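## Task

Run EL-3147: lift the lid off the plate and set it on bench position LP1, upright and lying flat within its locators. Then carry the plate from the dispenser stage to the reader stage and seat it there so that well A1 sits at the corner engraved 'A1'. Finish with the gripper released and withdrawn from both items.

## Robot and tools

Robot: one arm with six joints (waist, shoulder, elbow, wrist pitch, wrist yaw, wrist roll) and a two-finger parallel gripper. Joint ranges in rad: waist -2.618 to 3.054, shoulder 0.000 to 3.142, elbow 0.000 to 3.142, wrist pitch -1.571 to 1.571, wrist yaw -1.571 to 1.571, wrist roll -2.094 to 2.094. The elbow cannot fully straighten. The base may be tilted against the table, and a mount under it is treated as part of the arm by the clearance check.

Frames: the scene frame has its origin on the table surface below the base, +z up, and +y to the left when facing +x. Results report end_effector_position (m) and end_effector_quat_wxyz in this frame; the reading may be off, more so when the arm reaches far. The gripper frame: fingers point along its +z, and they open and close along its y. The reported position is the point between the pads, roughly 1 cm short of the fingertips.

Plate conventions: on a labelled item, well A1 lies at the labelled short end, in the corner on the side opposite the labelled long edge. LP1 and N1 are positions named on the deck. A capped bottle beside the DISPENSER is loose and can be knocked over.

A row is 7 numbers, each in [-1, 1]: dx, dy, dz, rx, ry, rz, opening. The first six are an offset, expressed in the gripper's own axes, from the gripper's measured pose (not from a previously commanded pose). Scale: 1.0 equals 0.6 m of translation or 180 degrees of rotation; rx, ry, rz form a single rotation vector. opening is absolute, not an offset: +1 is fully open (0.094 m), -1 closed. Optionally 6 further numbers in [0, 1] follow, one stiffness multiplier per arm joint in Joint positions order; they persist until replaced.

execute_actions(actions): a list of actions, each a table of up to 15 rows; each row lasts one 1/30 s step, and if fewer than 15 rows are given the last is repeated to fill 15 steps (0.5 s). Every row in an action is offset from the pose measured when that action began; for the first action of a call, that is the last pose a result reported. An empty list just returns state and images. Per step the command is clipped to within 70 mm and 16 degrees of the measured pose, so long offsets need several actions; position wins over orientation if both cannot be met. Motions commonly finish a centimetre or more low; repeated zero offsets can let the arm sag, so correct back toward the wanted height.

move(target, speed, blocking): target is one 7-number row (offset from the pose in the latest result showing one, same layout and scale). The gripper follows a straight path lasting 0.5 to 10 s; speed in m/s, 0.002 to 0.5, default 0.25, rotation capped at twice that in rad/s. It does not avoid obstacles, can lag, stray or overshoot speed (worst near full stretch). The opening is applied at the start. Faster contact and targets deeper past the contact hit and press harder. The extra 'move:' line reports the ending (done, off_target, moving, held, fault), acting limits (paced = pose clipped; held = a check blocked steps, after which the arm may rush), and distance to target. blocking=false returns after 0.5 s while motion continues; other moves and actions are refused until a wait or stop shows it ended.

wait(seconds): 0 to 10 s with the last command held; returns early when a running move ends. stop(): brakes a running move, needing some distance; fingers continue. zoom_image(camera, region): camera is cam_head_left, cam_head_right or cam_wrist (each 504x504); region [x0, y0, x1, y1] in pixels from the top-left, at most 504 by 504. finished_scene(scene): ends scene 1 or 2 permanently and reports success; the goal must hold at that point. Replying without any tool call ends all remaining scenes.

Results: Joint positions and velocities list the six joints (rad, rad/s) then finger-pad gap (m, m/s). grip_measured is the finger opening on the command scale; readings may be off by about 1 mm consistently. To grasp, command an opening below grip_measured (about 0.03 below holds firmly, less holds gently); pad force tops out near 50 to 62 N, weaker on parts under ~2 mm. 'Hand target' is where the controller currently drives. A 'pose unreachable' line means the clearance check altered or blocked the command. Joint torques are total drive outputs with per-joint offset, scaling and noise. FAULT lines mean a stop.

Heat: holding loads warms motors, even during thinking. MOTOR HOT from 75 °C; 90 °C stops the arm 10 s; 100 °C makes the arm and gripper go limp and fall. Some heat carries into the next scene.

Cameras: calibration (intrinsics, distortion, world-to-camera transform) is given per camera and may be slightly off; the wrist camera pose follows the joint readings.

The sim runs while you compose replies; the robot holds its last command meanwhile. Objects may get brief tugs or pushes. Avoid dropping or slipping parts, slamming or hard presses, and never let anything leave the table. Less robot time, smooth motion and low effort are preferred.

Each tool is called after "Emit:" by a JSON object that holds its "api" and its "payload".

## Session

Emit:
{"api": "execute_actions", "payload": {"actions": []}}

Scene clock: 0.00 s.
end_effector_position=(+0.1877, +0.0105, +0.2782) grip_measured=+1.000 end_effector_quat_wxyz=(+0.040, +0.144, +0.988, -0.041)
Joint positions: [ 0.866  1.348  0.743 -1.176  0.578  1.124  0.094]
Joint velocities: [-0.007 -0.007 -0.002 -0.022  0.037  0.051  0.   ]
Joint torques (N m, as the arm reports them, + toward a larger angle): no reading
Hand target: +0.190, +0.011, +0.281; +0.046, +0.144, +0.988, -0.039
Joint stiffness scale: [1. 1. 1. 1. 1. 1.]
camera_calibration (this result's frames):
cam_wrist: T_world_to_cam=[[-0.282824, -0.956916, 0.0657502, 0.0398292], [-0.82109, 0.276973, 0.499097, 0.0170642], [-0.495805, 0.08717, -0.864048, 0.457292], [0, 0, 0, 1]] pos_world=[0.252004, -0.00647524, 0.383987]

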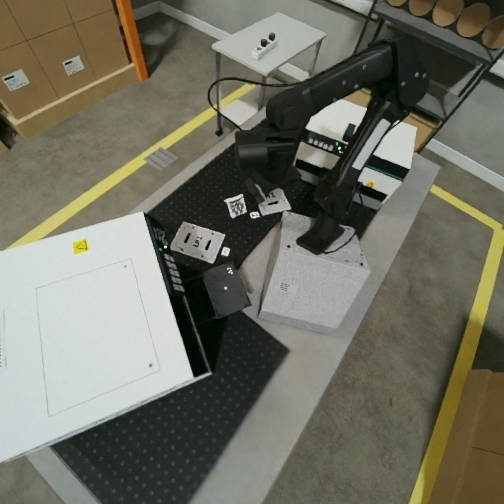

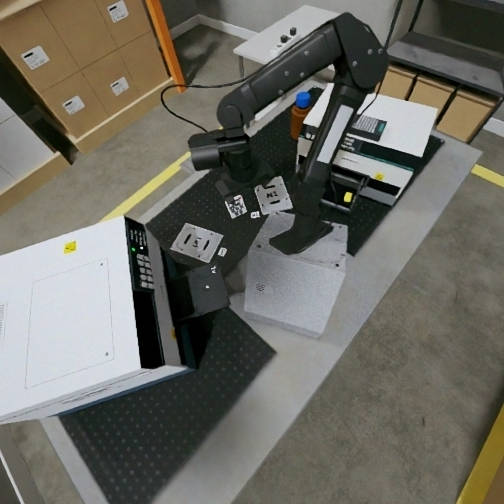

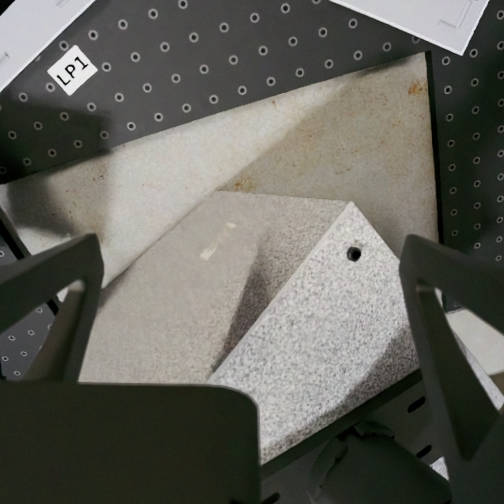

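Emit:
{"api": "zoom_image", "payload": {"camera": "cam_head_left", "region": [140, 180, 300, 340]}}

Emit:
{"api": "zoom_image", "payload": {"camera": "cam_head_right", "region": [140, 170, 300, 330]}}

Emit:
{"api": "zoom_image", "payload": {"camera": "cam_head_right", "region": [280, 80, 440, 240]}}

Emit:
{"api": "zoom_image", "payload": {"camera": "cam_head_left", "region": [270, 80, 430, 240]}}

Region (140, 180, 300, 340) of cam_head_left's 504x504 image, scaled by 3.150, with more detail than that image has.

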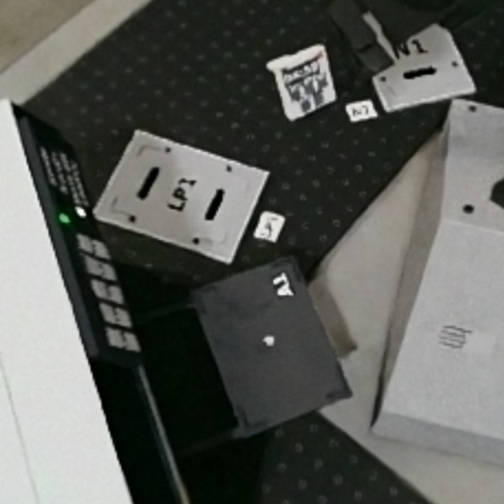

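Region (140, 170, 300, 330) of cam_head_right's 504x504 image, scaled by 3.150, with more detail than that image has.

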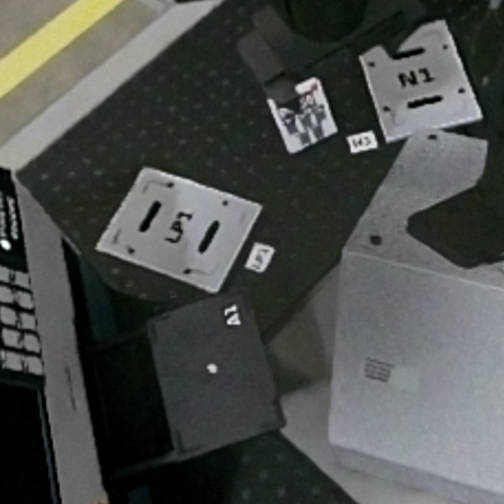

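Region (280, 80, 440, 240) of cam_head_right's 504x504 image, scaled by 3.150, with more detail than that image has.

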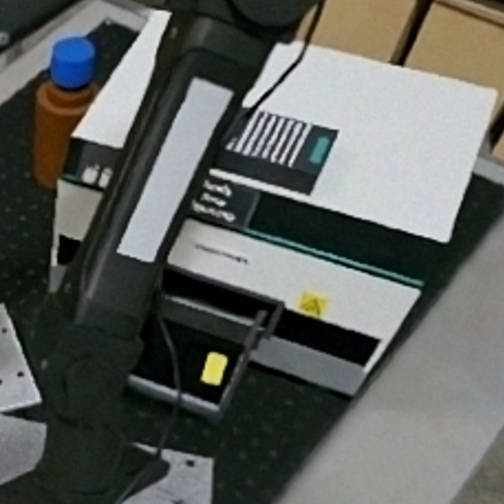

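Region (270, 80, 430, 240) of cam_head_left's 504x504 image, scaled by 3.150, with more detail than that image has.

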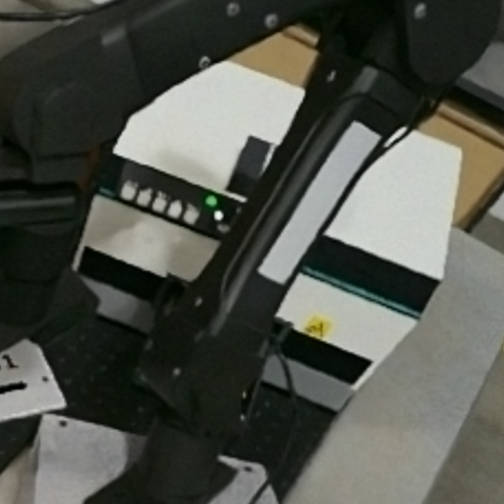

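Emit:
{"api": "zoom_image", "payload": {"camera": "cam_head_right", "region": [300, 150, 390, 230]}}

Region (300, 150, 390, 230) of cam_head_right's 504x504 image, scaled by 5.600, with more detail than that image has.

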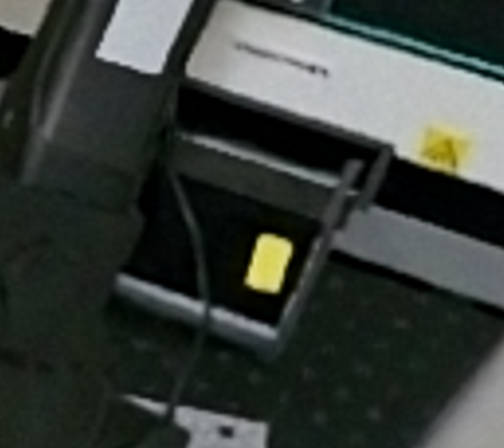

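Emit:
{"api": "move", "payload": {"target": [-0.163,-0.258,0.080,-0.0274,0.0245,-0.1198,1], "speed": 0.25}}

Scene clock: 83.13 s.
end_effector_position=(+0.2323, -0.1672, +0.2500) grip_measured=+1.000 end_effector_quat_wxyz=(-0.003, -0.048, +0.999, -0.001)
Joint positions: [-0.208  1.16   0.9   -0.968  0.37  -0.457  0.094]
Joint velocities: [-0.017 -0.007 -0.002  0.007 -0.11  -0.051  0.   ]
Joint torques (N m, as the arm reports them, + toward a larger angle): [ 0.48 -2.89  6.73  0.58 -0.09  0.  ]
Hand target: +0.241, -0.172, +0.252; +0.006, -0.044, +0.999, -0.002
Off the commanded pose: 0.008 m, 1 deg.
Joint stiffness scale: [1. 1. 1. 1. 1. 1.]
move: done
camera_calibration (this result's frames):
cam_wrist: T_world_to_cam=[[0.101211, -0.994862, -0.00234973, -0.194278], [-0.809752, -0.0837506, 0.580764, 0.0336213], [-0.577977, -0.0568769, -0.814069, 0.452991], [0, 0, 0, 1]] pos_world=[0.308707, -0.164699, 0.348784]

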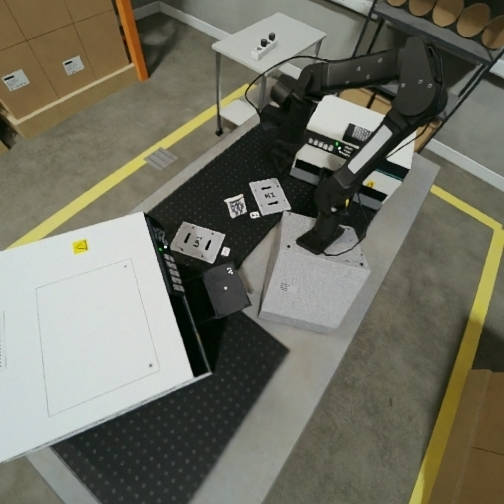

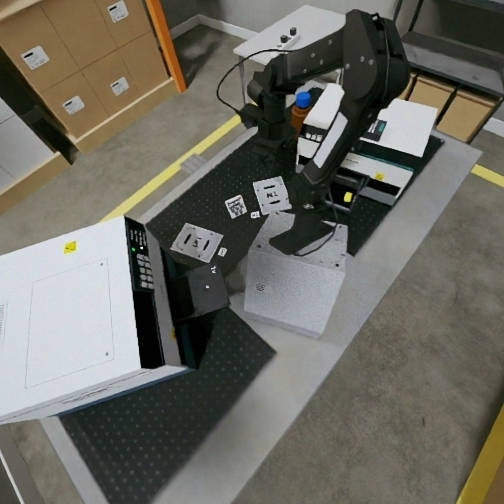

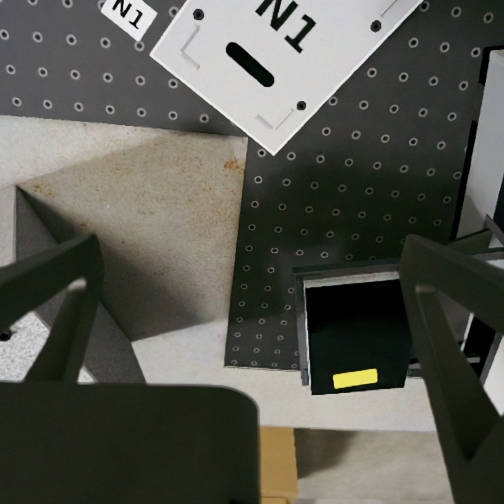

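Emit:
{"api": "zoom_image", "payload": {"camera": "cam_wrist", "region": [280, 250, 440, 410]}}

Region (280, 250, 440, 410) of cam_wrist's 504x504 image, scaled by 3.150, with more detail than that image has.

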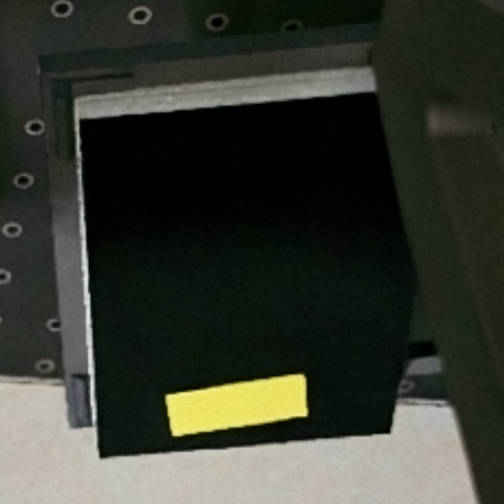

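Emit:
{"api": "move", "payload": {"target": [0.302,-0.152,0.135,-0.0004,-0.002,-0.0472,1], "speed": 0.25}}

Scene clock: 117.53 s.
end_effector_position=(+0.0593, -0.2741, +0.1733) grip_measured=+1.000 end_effector_quat_wxyz=(-0.003, -0.126, +0.992, -0.005)
Joint positions: [-1.367  1.165  0.662 -0.579 -0.143 -1.672  0.094]
Joint velocities: [-0.017 -0.002  0.002 -0.022  0.007 -0.066  0.   ]
Joint torques (N m, as the arm reports them, + toward a larger angle): [-1.43 -3.31  4.94  0.59 -0.06 -0.01]
Hand target: +0.058, -0.278, +0.172; +0.000, -0.123, +0.992, -0.006
Off the commanded pose: 0.004 m, 1 deg.
Joint stiffness scale: [1. 1. 1. 1. 1. 1.]
move: done
camera_calibration (this result's frames):
cam_wrist: T_world_to_cam=[[0.255607, -0.966766, 0.00539284, -0.286106], [-0.78711, -0.204862, 0.581798, -0.105614], [-0.561358, -0.152956, -0.813315, 0.257061], [0, 0, 0, 1]] pos_world=[0.134304, -0.258915, 0.27206]

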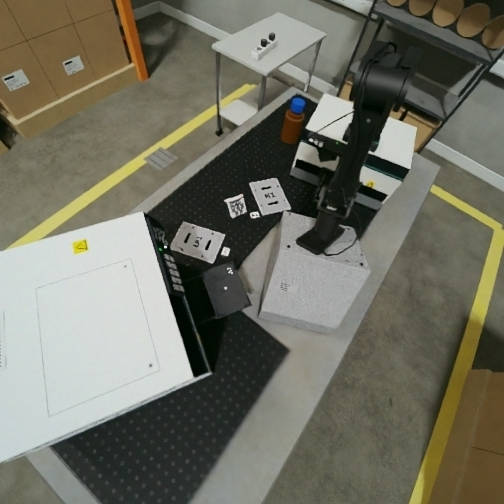

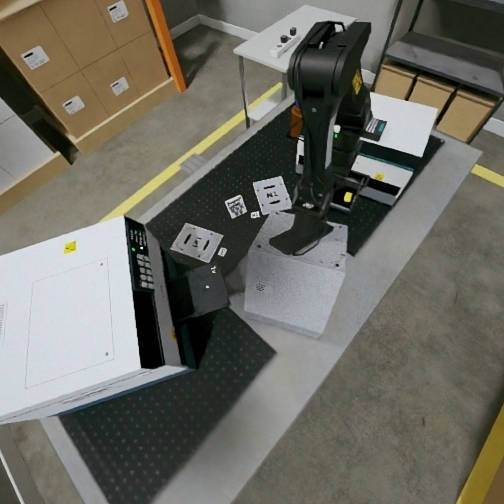

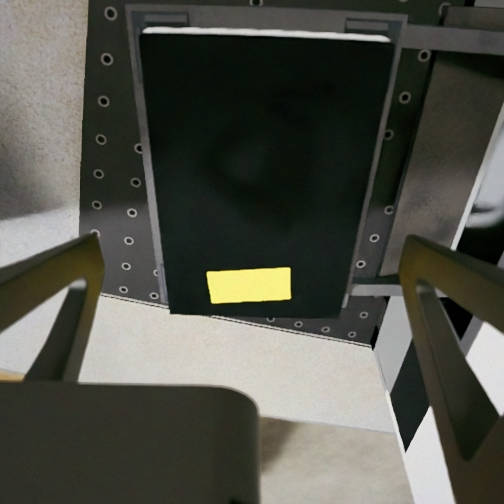

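Emit:
{"api": "zoom_image", "payload": {"camera": "cam_wrist", "region": [120, 0, 420, 100]}}

Emit:
{"api": "zoom_image", "payload": {"camera": "cam_wrist", "region": [140, 250, 380, 340]}}

Region (120, 0, 420, 100) of cam_wrist's 504x504 image, scaled by 1.680, with more detail than that image has.

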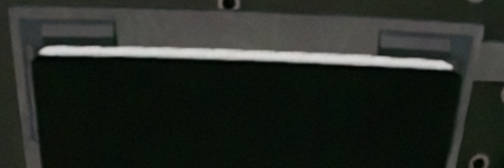

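Region (140, 250, 380, 340) of cam_wrist's 504x504 image, scaled by 2.100, with more detail than that image has; it fills the top 189 rows of this view, and the rest is white.

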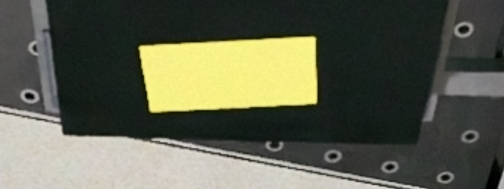

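Emit:
{"api": "move", "payload": {"target": [0.016,0.002,0.072,-0.005,0,0.011,1], "speed": 0.1}}

Scene clock: 148.87 s.
end_effector_position=(+0.0549, -0.2813, +0.1344) grip_measured=+1.000 end_effector_quat_wxyz=(-0.002, -0.120, +0.993, -0.006)
Joint positions: [-1.367  1.328  0.63  -0.382 -0.145 -1.66   0.094]
Joint velocities: [-0.007 -0.002  0.017 -0.022 -0.007 -0.037  0.   ]
Joint torques (N m, as the arm reports them, + toward a larger angle): [-1.5  -4.1   2.59  0.57 -0.05  0.15]
Hand target: +0.049, -0.276, +0.130; -0.004, -0.109, +0.994, +0.002
Off the commanded pose: 0.009 m, 2 deg.
Joint stiffness scale: [1. 1. 1. 1. 1. 1.]
move: done
camera_calibration (this result's frames):
cam_wrist: T_world_to_cam=[[0.244014, -0.969745, 0.0071594, -0.292096], [-0.790812, -0.194705, 0.580264, -0.0846989], [-0.561315, -0.147254, -0.814397, 0.223576], [0, 0, 0, 1]] pos_world=[0.129791, -0.266827, 0.233319]

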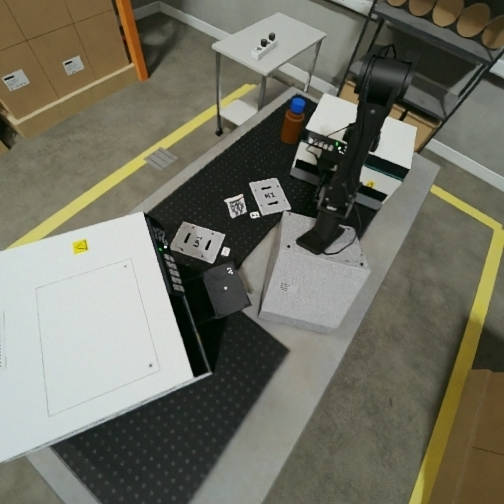

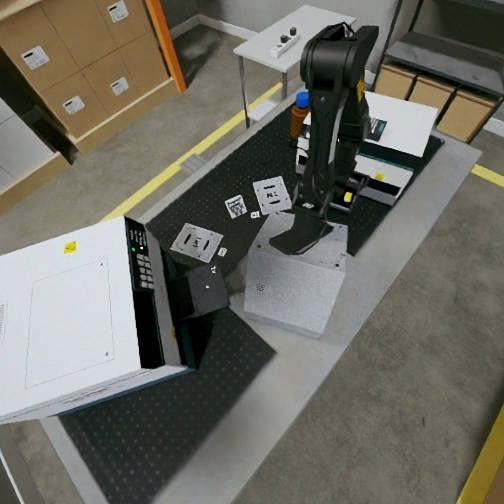

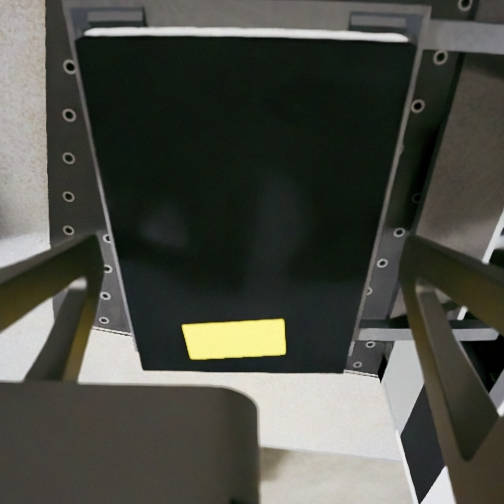

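Emit:
{"api": "zoom_image", "payload": {"camera": "cam_wrist", "region": [120, 320, 380, 390]}}

Emit:
{"api": "zoom_image", "payload": {"camera": "cam_wrist", "region": [60, 200, 440, 300]}}

Emit:
{"api": "zoom_image", "payload": {"camera": "cam_wrist", "region": [50, 0, 450, 100]}}

Region (120, 320, 380, 390) of cam_wrist's 504x504 image, scaled by 1.938, with more detail than that image has; it fills the top 136 rows of this view, and the rest is white.

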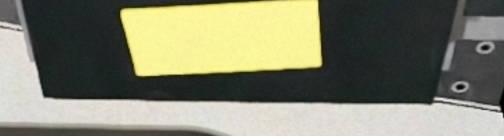

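Region (60, 200, 440, 300) of cam_wrist's 504x504 image, scaled by 1.326, with more detail than that image has; it fills the top 133 rows of this view, and the rest is white.

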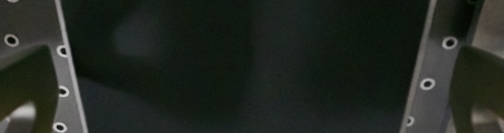

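Region (50, 0, 450, 100) of cam_wrist's 504x504 image, scaled by 1.260, with more detail than that image has; it fills the top 126 rows of this view, and the rest is white.

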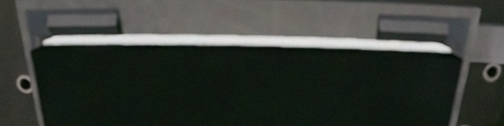

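Emit:
{"api": "execute_actions", "payload": {"actions": [[[-0.0012,0.0277,0.0087,-0.0113,-0.001,0.0093,1],[-0.0012,0.0277,0.0087,-0.0113,-0.001,0.0093,1],[-0.0012,0.0277,0.0087,-0.0113,-0.001,0.0093,1],[-0.0008,0.0184,0.0058,-0.0075,-0.0007,0.0087,1]]]}}

Scene clock: 190.07 s.
end_effector_position=(+0.0536, -0.2754, +0.1322) grip_measured=+1.000 end_effector_quat_wxyz=(-0.002, -0.110, +0.994, -0.000)
Joint positions: [-1.367  1.328  0.615 -0.379 -0.144 -1.641  0.094]
Joint velocities: [-0.012  0.007 -0.012 -0.007  0.007  0.007  0.   ]
Joint torques (N m, as the arm reports them, + toward a larger angle): [-0.45 -4.97  2.7   0.47  0.02  0.07]
Hand target: +0.053, -0.271, +0.131; -0.002, -0.107, +0.994, +0.006
Off the commanded pose: 0.005 m, 1 deg.
Joint stiffness scale: [1. 1. 1. 1. 1. 1.]
camera_calibration (this result's frames):
cam_wrist: T_world_to_cam=[[0.22451, -0.974462, -0.00443768, -0.284756], [-0.793463, -0.185449, 0.579676, -0.0805072], [-0.565695, -0.126622, -0.814835, 0.227854], [0, 0, 0, 1]] pos_world=[0.128947, -0.263562, 0.231068]

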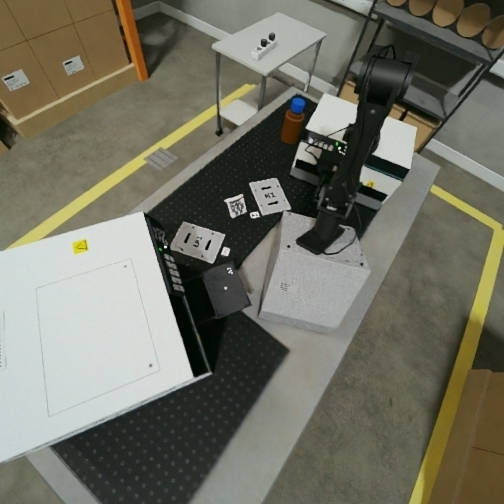

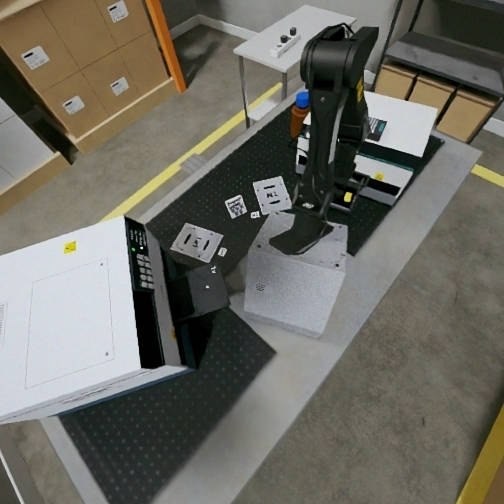

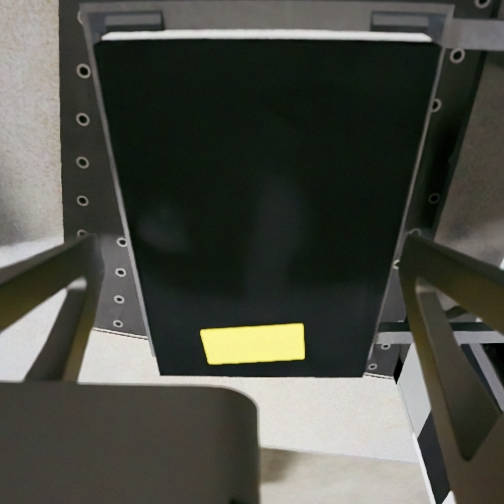

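Emit:
{"api": "move", "payload": {"target": [0.0038,-0.0056,0.0233,0,0,0,1], "speed": 0.03}}

Scene clock: 200.00 s.
end_effector_position=(+0.0526, -0.2796, +0.1213) grip_measured=+1.000 end_effector_quat_wxyz=(-0.002, -0.110, +0.994, -0.004)
Joint positions: [-1.367  1.381  0.615 -0.32  -0.144 -1.641  0.094]
Joint velocities: [ 0.012 -0.012  0.002 -0.11  -0.007 -0.037  0.   ]
Joint torques (N m, as the arm reports them, + toward a larger angle): [-0.54 -4.11  3.32  0.54  0.01  0.03]
Hand target: +0.052, -0.279, +0.118; -0.002, -0.110, +0.994, -0.000
Off the commanded pose: 0.003 m, 0 deg.
Joint stiffness scale: [1. 1. 1. 1. 1. 1.]
move: done
camera_calibration (this result's frames):
cam_wrist: T_world_to_cam=[[0.224704, -0.974425, 0.00196085, -0.289462], [-0.793987, -0.181928, 0.580076, -0.0748152], [-0.564883, -0.131902, -0.81456, 0.216324], [0, 0, 0, 1]] pos_world=[0.127839, -0.267137, 0.220175]

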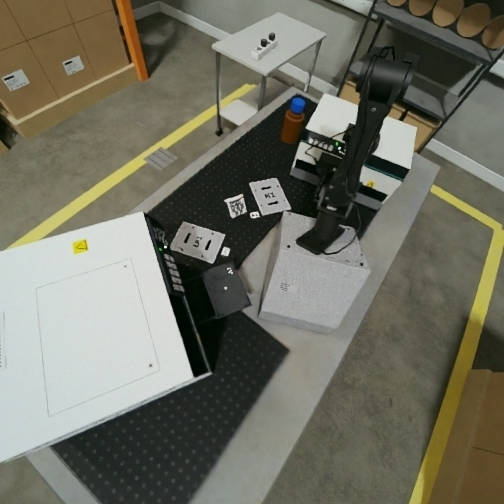

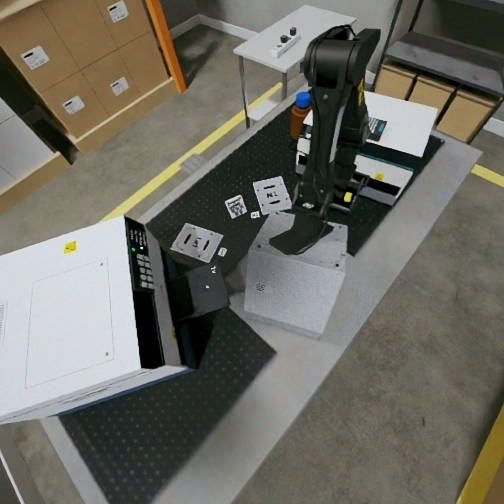

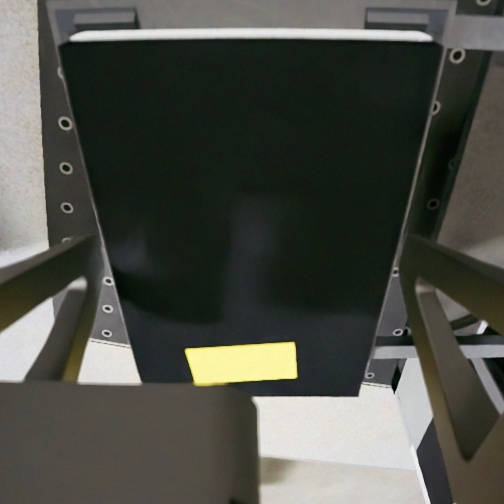

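Emit:
{"api": "zoom_image", "payload": {"camera": "cam_wrist", "region": [40, 20, 460, 120]}}

Emit:
{"api": "zoom_image", "payload": {"camera": "cam_wrist", "region": [70, 200, 430, 300]}}

Region (40, 20, 460, 120) of cam_wrist's 504x504 image, scaled by 1.200, with more detail than that image has; it fills the top 120 rows of this view, and the rest is white.

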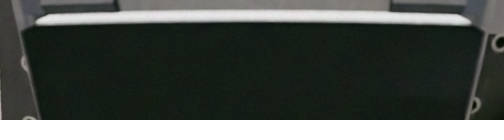

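Region (70, 200, 430, 300) of cam_wrist's 504x504 image, scaled by 1.400, with more detail than that image has.

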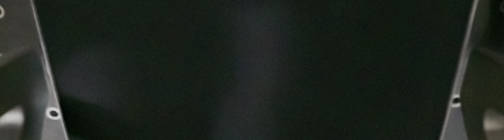

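Emit:
{"api": "execute_actions", "payload": {"actions": [[[0,0,0,0,0,0,0.92],[0,0,0,0,0,0,0.88],[0,0,0,0,0,0,0.85],[0,0,0,0,0,0,0.83],[0,0,0,0,0,0,0.81],[0,0,0,0,0,0,0.80],[0,0,0,0,0,0,0.79],[0,0,0,0,0,0,0.78],[0,0,0,0,0,0,0.77],[0,0,0,0,0,0,0.76],[0,0,0,0,0,0,0.75]]]}}

Scene clock: 209.20 s.
end_effector_position=(+0.0525, -0.2800, +0.1213) grip_measured=+0.778 end_effector_quat_wxyz=(-0.002, -0.111, +0.994, -0.004)
Joint positions: [-1.367  1.381  0.615 -0.318 -0.144 -1.641  0.084]
Joint velocities: [-0.007  0.002 -0.002  0.007 -0.007 -0.022 -0.001]
Joint torques (N m, as the arm reports them, + toward a larger angle): [-0.46 -5.23  3.31  0.5   0.01  0.02]
Hand target: +0.053, -0.280, +0.121; -0.002, -0.110, +0.994, -0.004
Off the commanded pose: 0.000 m, 0 deg.
Joint stiffness scale: [1. 1. 1. 1. 1. 1.]
camera_calibration (this result's frames):
cam_wrist: T_world_to_cam=[[0.224922, -0.974371, 0.00343691, -0.290008], [-0.793859, -0.181206, 0.580477, -0.0747479], [-0.564977, -0.133291, -0.81427, 0.215851], [0, 0, 0, 1]] pos_world=[0.127841, -0.267349, 0.220147]

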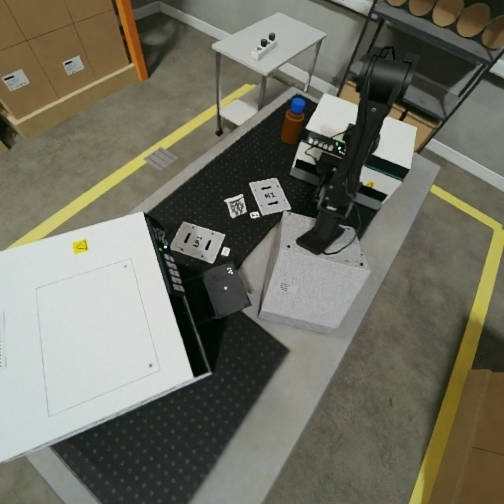

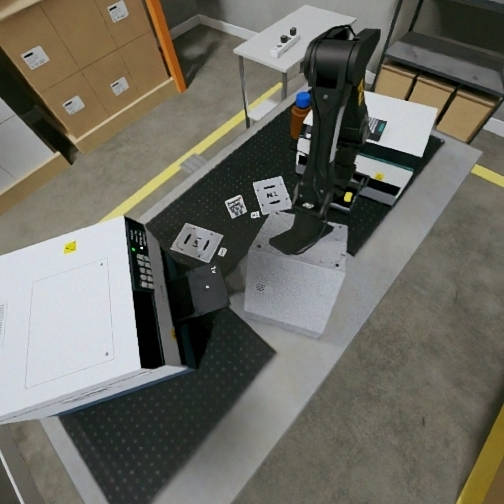

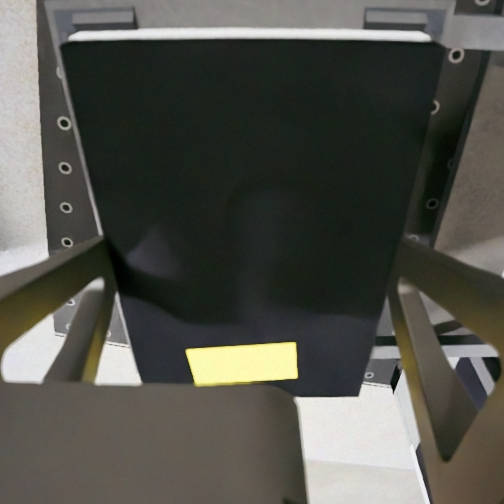

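Emit:
{"api": "execute_actions", "payload": {"actions": [[[-0.0005,-0.0037,-0.0052,0.0035,0.0002,-0.0005,0.745],[-0.0008,-0.0055,-0.0087,0.0053,0.0004,-0.0008,0.745],[-0.0012,-0.006,-0.0111,0.006,0.0004,-0.0009,0.745],[-0.0016,-0.0042,-0.0132,0.005,0.0004,-0.0007,0.745],[-0.002,-0.0025,-0.0153,0.004,0.0003,-0.0006,0.745],[-0.0024,-0.0016,-0.0173,0.0038,0.0003,-0.0006,0.745],[-0.0028,-0.0011,-0.0198,0.0038,0.0003,-0.0006,0.745],[-0.0031,-0.0011,-0.0222,0.004,0.0003,-0.0006,0.745],[-0.0035,-0.001,-0.0246,0.0044,0.0003,-0.0006,0.745],[-0.0039,-0.001,-0.027,0.0046,0.0003,-0.0006,0.745],[-0.0042,-0.001,-0.0295,0.0048,0.0003,-0.0007,0.745],[-0.0046,-0.001,-0.032,0.005,0.0003,-0.0007,0.745],[-0.005,-0.0005,-0.0347,0.005,0.0003,-0.0007,0.745],[-0.0054,-0.0005,-0.037,0.005,0.0003,-0.0007,0.745],[-0.0058,0,-0.04,0.005,0.0003,-0.0007,0.745]]]}}

Scene clock: 225.87 s.
end_effector_position=(+0.0548, -0.2815, +0.1363) grip_measured=+0.778 end_effector_quat_wxyz=(-0.003, -0.112, +0.994, -0.015)
Joint positions: [-1.367  1.308  0.615 -0.369 -0.142 -1.641  0.084]
Joint velocities: [-0.007 -0.203  0.002 -0.183 -0.022  0.007 -0.001]
Joint torques (N m, as the arm reports them, + toward a larger angle): [-0.36 -6.72  3.96  0.32  0.02  0.04]
Hand target: +0.056, -0.279, +0.145; -0.002, -0.112, +0.994, -0.012
Off the commanded pose: 0.009 m, 0 deg.
Joint stiffness scale: [1. 1. 1. 1. 1. 1.]
camera_calibration (this result's frames):
cam_wrist: T_world_to_cam=[[0.228007, -0.973345, 0.0247587, -0.294881], [-0.794295, -0.171237, 0.582901, -0.0794943], [-0.563124, -0.152571, -0.812166, 0.22336], [0, 0, 0, 1]] pos_world=[0.129872, -0.266555, 0.235043]

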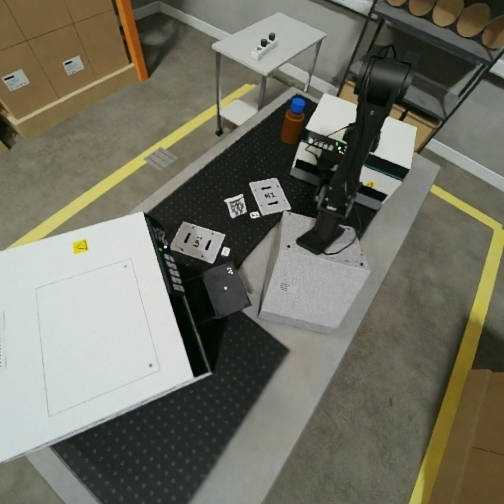

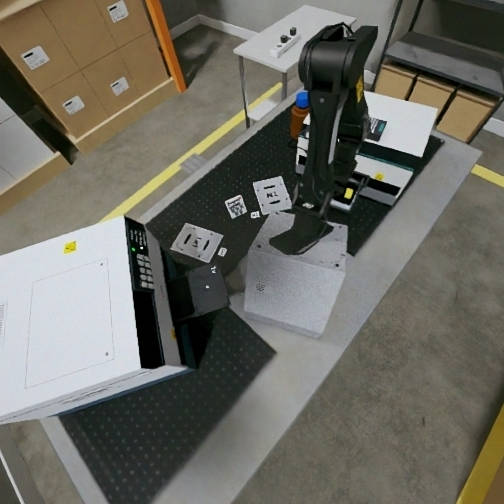

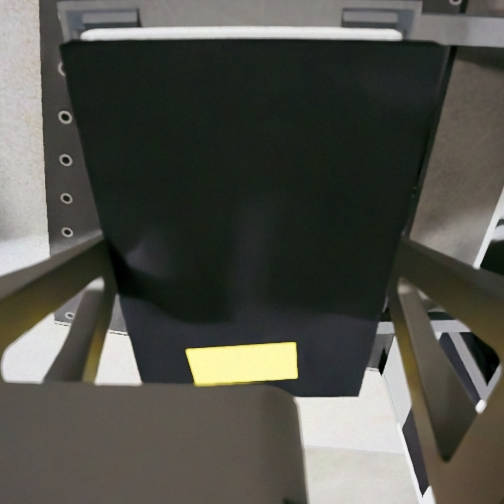

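Emit:
{"api": "move", "payload": {"target": [-0.4395,0.0885,-0.07,-0.0092,-0.0032,-0.0119,0.745], "speed": 0.25}}

Scene clock: 235.50 s.
end_effector_position=(+0.2966, -0.1700, +0.1708) grip_measured=+0.778 end_effector_quat_wxyz=(+0.000, -0.127, +0.992, +0.005)
Joint positions: [-0.25   1.541  0.969 -0.642  0.342 -0.658  0.084]
Joint velocities: [-0.002 -0.007  0.007 -0.066 -0.007  0.095  0.   ]
Joint torques (N m, as the arm reports them, + toward a larger angle): [ 2.75 -5.21  6.13  0.36  0.05  0.15]
Hand target: +0.303, -0.169, +0.173; +0.001, -0.129, +0.992, +0.005
Off the commanded pose: 0.005 m, 1 deg.
Joint stiffness scale: [1. 1. 1. 1. 1. 1.]
move: done
camera_calibration (this result's frames):
cam_wrist: T_world_to_cam=[[0.257393, -0.966207, -0.0139039, -0.243208], [-0.788911, -0.218428, 0.574377, 0.103422], [-0.558003, -0.136872, -0.818473, 0.406765], [0, 0, 0, 1]] pos_world=[0.371168, -0.156724, 0.270141]

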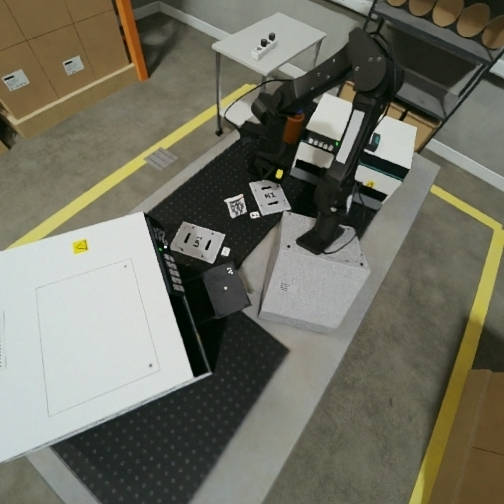

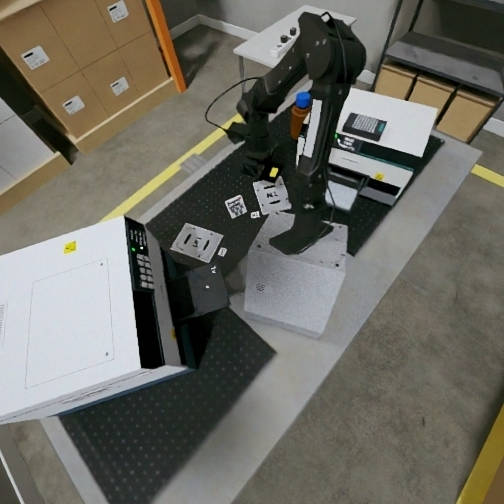

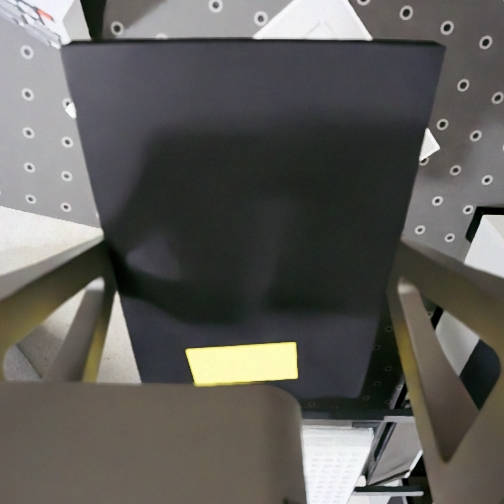

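Emit:
{"api": "zoom_image", "payload": {"camera": "cam_head_right", "region": [205, 175, 275, 235]}}

Emit:
{"api": "zoom_image", "payload": {"camera": "cam_head_left", "region": [205, 175, 275, 235]}}

Region (205, 175, 275, 235) of cam_head_right's 504x504 image, scaled by 7.200, with more detail than that image has; it fills the top 432 rows of this view, and the rest is white.

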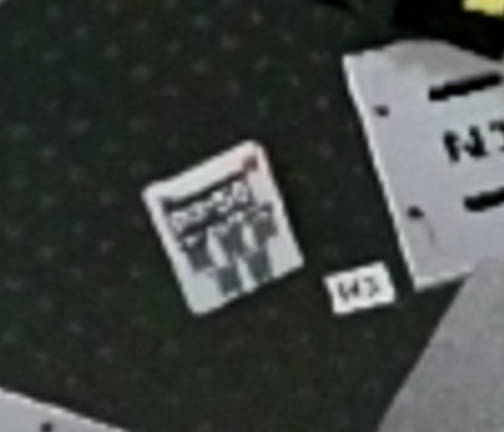

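Region (205, 175, 275, 235) of cam_head_left's 504x504 image, scaled by 7.200, with more detail than that image has; it fills the top 432 rows of this view, and the rest is white.

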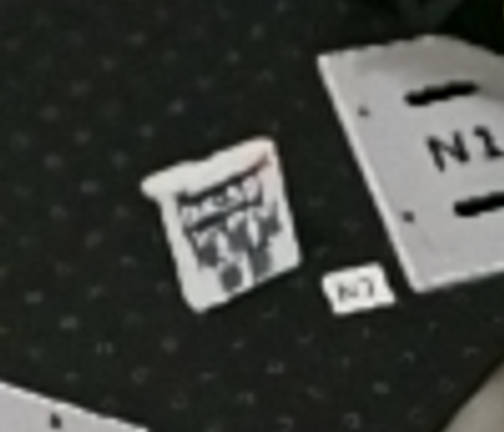

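Emit:
{"api": "move", "payload": {"target": [-0.2267,0.518,0.149,0.0056,0.0005,-0.0162,0.745], "speed": 0.25}}

Scene clock: 254.43 s.
end_effector_position=(+0.3461, +0.1629, +0.0784) grip_measured=+0.778 end_effector_quat_wxyz=(-0.007, -0.151, +0.989, +0.001)
Joint positions: [ 0.551  2.47   1.349 -0.482  0.492  0.169  0.084]
Joint velocities: [-0.012 -0.007 -0.012 -0.051  0.081  0.007 -0.001]
Joint torques (N m, as the arm reports them, + toward a larger angle): [ 5.69 -8.13  5.13  0.31  0.11  0.11]
Hand target: +0.350, +0.167, +0.081; -0.003, -0.152, +0.988, -0.001
Off the commanded pose: 0.008 m, 1 deg.
Joint stiffness scale: [1. 1. 1. 1. 1. 1.]
move: done
camera_calibration (this result's frames):
cam_wrist: T_world_to_cam=[[0.303654, -0.952738, -0.00922645, 0.0458594], [-0.770014, -0.251097, 0.586539, 0.266092], [-0.561135, -0.171, -0.809868, 0.410274], [0, 0, 0, 1]] pos_world=[0.421188, 0.180664, 0.176618]

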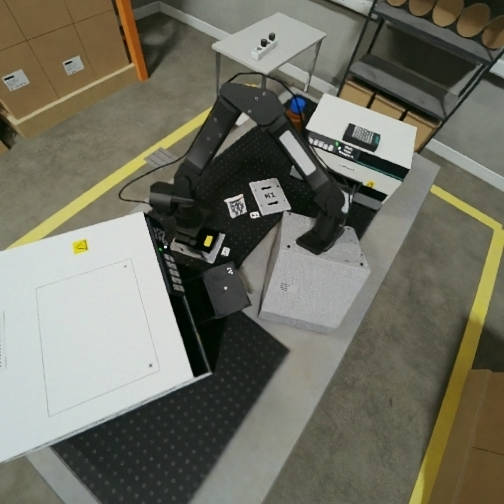

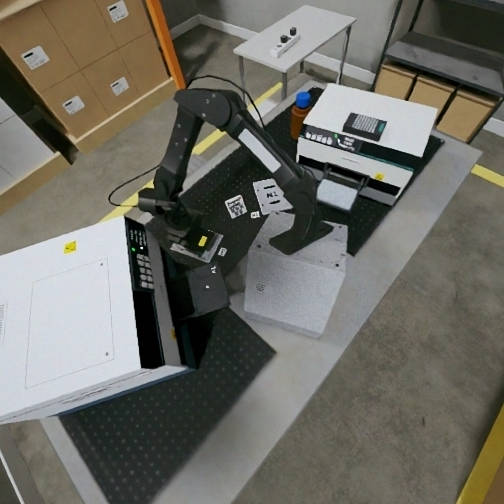

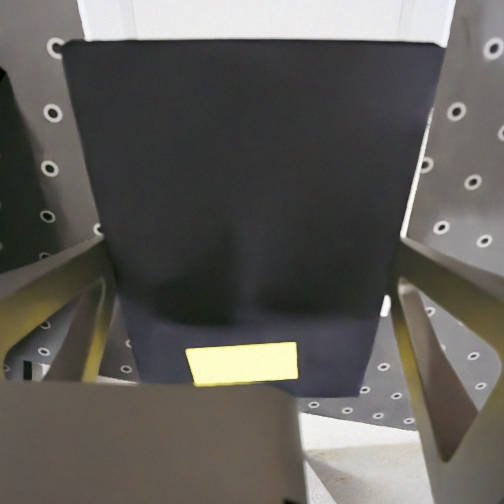

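Emit:
{"api": "zoom_image", "payload": {"camera": "cam_wrist", "region": [40, 0, 480, 70]}}

Emit:
{"api": "zoom_image", "payload": {"camera": "cam_wrist", "region": [340, 0, 480, 340]}}

Region (40, 0, 480, 70) of cam_wrist's 504x504 image, scaled by 1.145, with more detail than that image has; it fills the top 80 rows of this view, and the rest is white.

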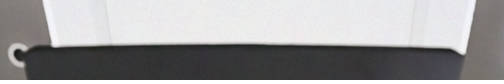

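Region (340, 0, 480, 340) of cam_wrist's 504x504 image, scaled by 1.482, with more detail than that image has; it fills the left 208 columns of this view, and the rest is white.

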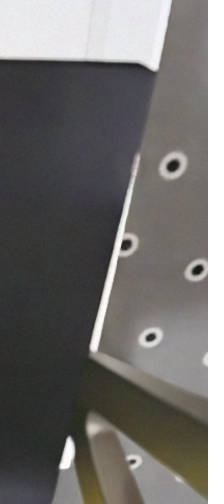

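Emit:
{"api": "zoom_image", "payload": {"camera": "cam_head_left", "region": [160, 210, 240, 275]}}

Region (160, 210, 240, 275) of cam_head_left's 504x504 image, scaled by 6.300, with more detail than that image has; it fills the top 410 rows of this view, and the rest is white.

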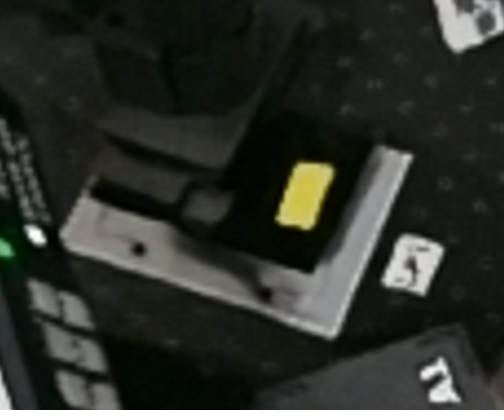

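Emit:
{"api": "move", "payload": {"target": [-0.0213,-0.0158,0.0425,0.0056,-0.0043,-0.0003,0.745], "speed": 0.06}}

Scene clock: 286.50 s.
end_effector_position=(+0.3514, +0.1534, +0.0535) grip_measured=+0.778 end_effector_quat_wxyz=(-0.010, -0.154, +0.988, -0.006)
Joint positions: [ 0.501  2.526  1.368 -0.429  0.505  0.112  0.084]
Joint velocities: [ 0.002  0.002  0.017  0.081  0.022  0.007 -0.003]
Joint torques (N m, as the arm reports them, + toward a larger angle): [ 5.1  -8.1   4.78  0.55  0.08 -0.01]
Hand target: +0.361, +0.157, +0.053; +0.002, -0.152, +0.988, -0.007
Off the commanded pose: 0.010 m, 1 deg.
Joint stiffness scale: [1. 1. 1. 1. 1. 1.]
move: done
camera_calibration (this result's frames):
cam_wrist: T_world_to_cam=[[0.309826, -0.950782, 0.00456385, 0.0317972], [-0.76571, -0.246666, 0.594007, 0.279809], [-0.563646, -0.187534, -0.804447, 0.394589], [0, 0, 0, 1]] pos_world=[0.426809, 0.17325, 0.151072]

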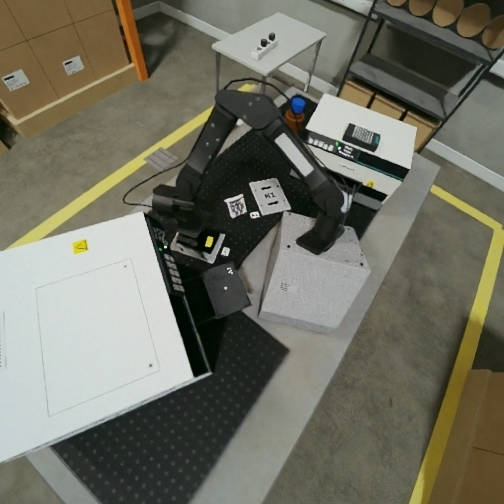

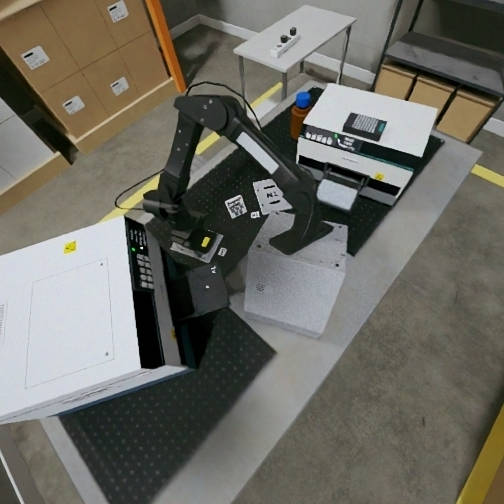

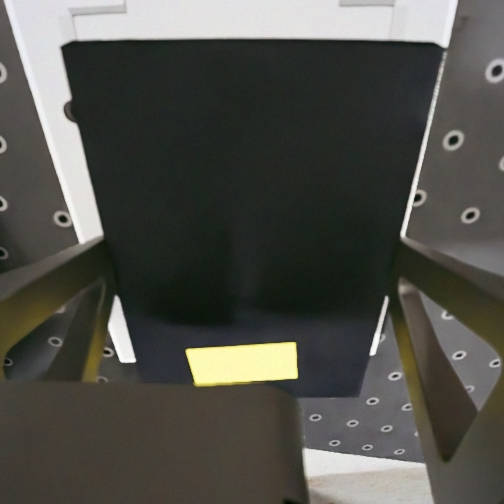

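Emit:
{"api": "zoom_image", "payload": {"camera": "cam_wrist", "region": [0, 0, 180, 90]}}

Emit:
{"api": "zoom_image", "payload": {"camera": "cam_wrist", "region": [310, 0, 490, 90]}}

Emit:
{"api": "zoom_image", "payload": {"camera": "cam_wrist", "region": [90, 280, 410, 400]}}

Region (0, 0, 180, 90) of cam_wrist's 504x504 image, scaled by 2.800, with more detail than that image has.

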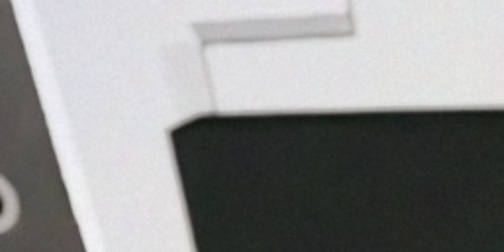

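Region (310, 0, 490, 90) of cam_wrist's 504x504 image, scaled by 2.800, with more detail than that image has.

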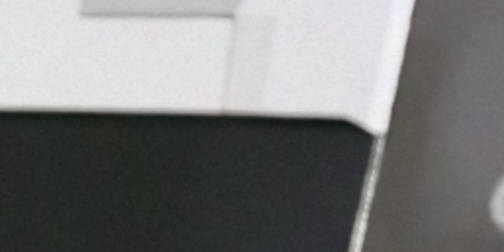

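Region (90, 280, 410, 400) of cam_wrist's 504x504 image, scaled by 1.575, with more detail than that image has; it fills the top 189 rows of this view, and the rest is white.

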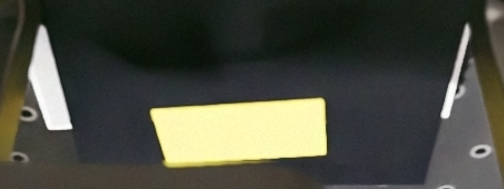

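Emit:
{"api": "execute_actions", "payload": {"actions": [[[-0.018,-0.0086,0.0044,-0.004,-0.006,0.001,0.745],[-0.021,-0.0086,0.0044,-0.006,-0.008,-0.001,0.745],[-0.024,-0.0086,0.0044,-0.0071,-0.0095,-0.0027,0.745],[-0.024,-0.004,0.002,-0.0073,-0.0107,-0.0049,0.745]]]}}

Scene clock: 327.67 s.
end_effector_position=(+0.3555, +0.1497, +0.0493) grip_measured=+0.778 end_effector_quat_wxyz=(-0.009, -0.164, +0.986, +0.001)
Joint positions: [ 0.479  2.526  1.368 -0.411  0.492  0.063  0.084]
Joint velocities: [-0.017  0.007  0.002 -0.051 -0.007  0.007  0.001]
Joint torques (N m, as the arm reports them, + toward a larger angle): [ 5.41 -8.88  4.6   0.62 -0.03 -0.03]
Hand target: +0.366, +0.155, +0.052; +0.005, -0.162, +0.987, +0.008
Off the commanded pose: 0.012 m, 2 deg.
Joint stiffness scale: [1. 1. 1. 1. 1. 1.]
camera_calibration (this result's frames):
cam_wrist: T_world_to_cam=[[0.328587, -0.944419, -0.0101483, 0.0200853], [-0.760412, -0.270908, 0.590239, 0.286435], [-0.560183, -0.186228, -0.807164, 0.39157], [0, 0, 0, 1]] pos_world=[0.43056, 0.169488, 0.1472]

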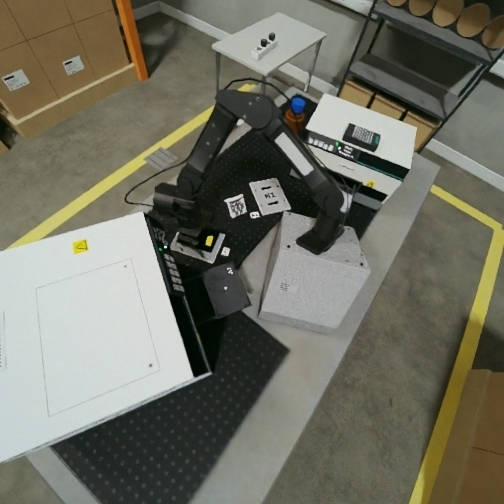

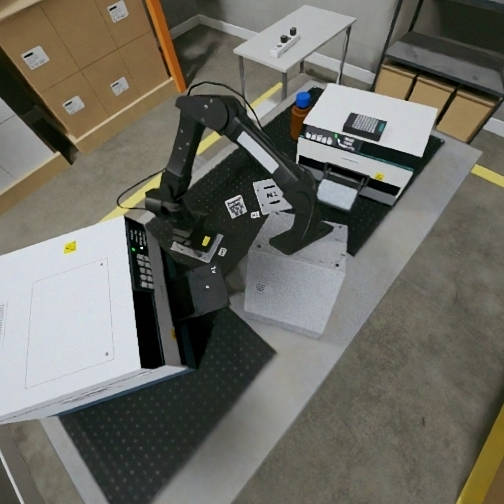

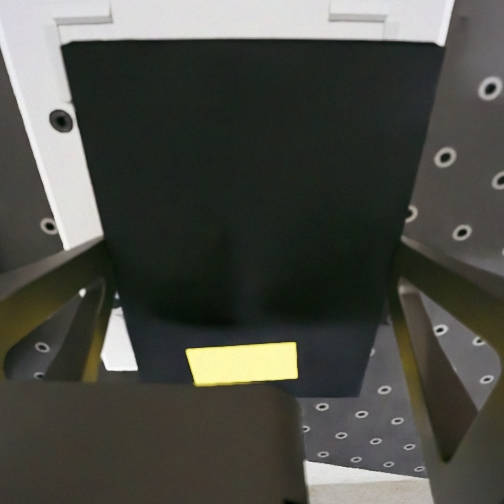

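Emit:
{"api": "zoom_image", "payload": {"camera": "cam_wrist", "region": [0, 0, 180, 120]}}

Emit:
{"api": "zoom_image", "payload": {"camera": "cam_wrist", "region": [310, 0, 490, 90]}}

Region (0, 0, 180, 120) of cam_wrist's 504x504 image, scaled by 2.800, with more detail than that image has.

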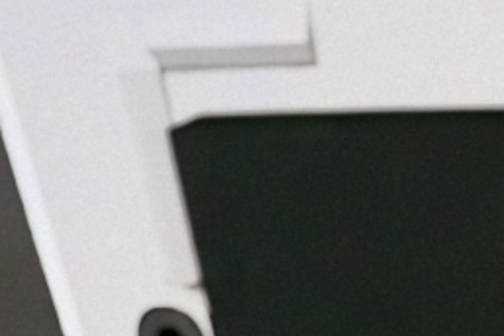

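Region (310, 0, 490, 90) of cam_wrist's 504x504 image, scaled by 2.800, with more detail than that image has.

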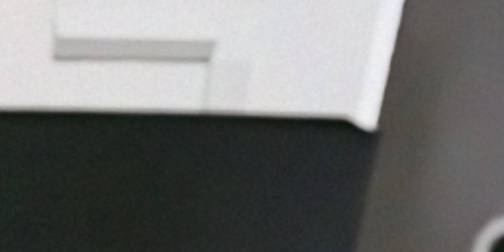

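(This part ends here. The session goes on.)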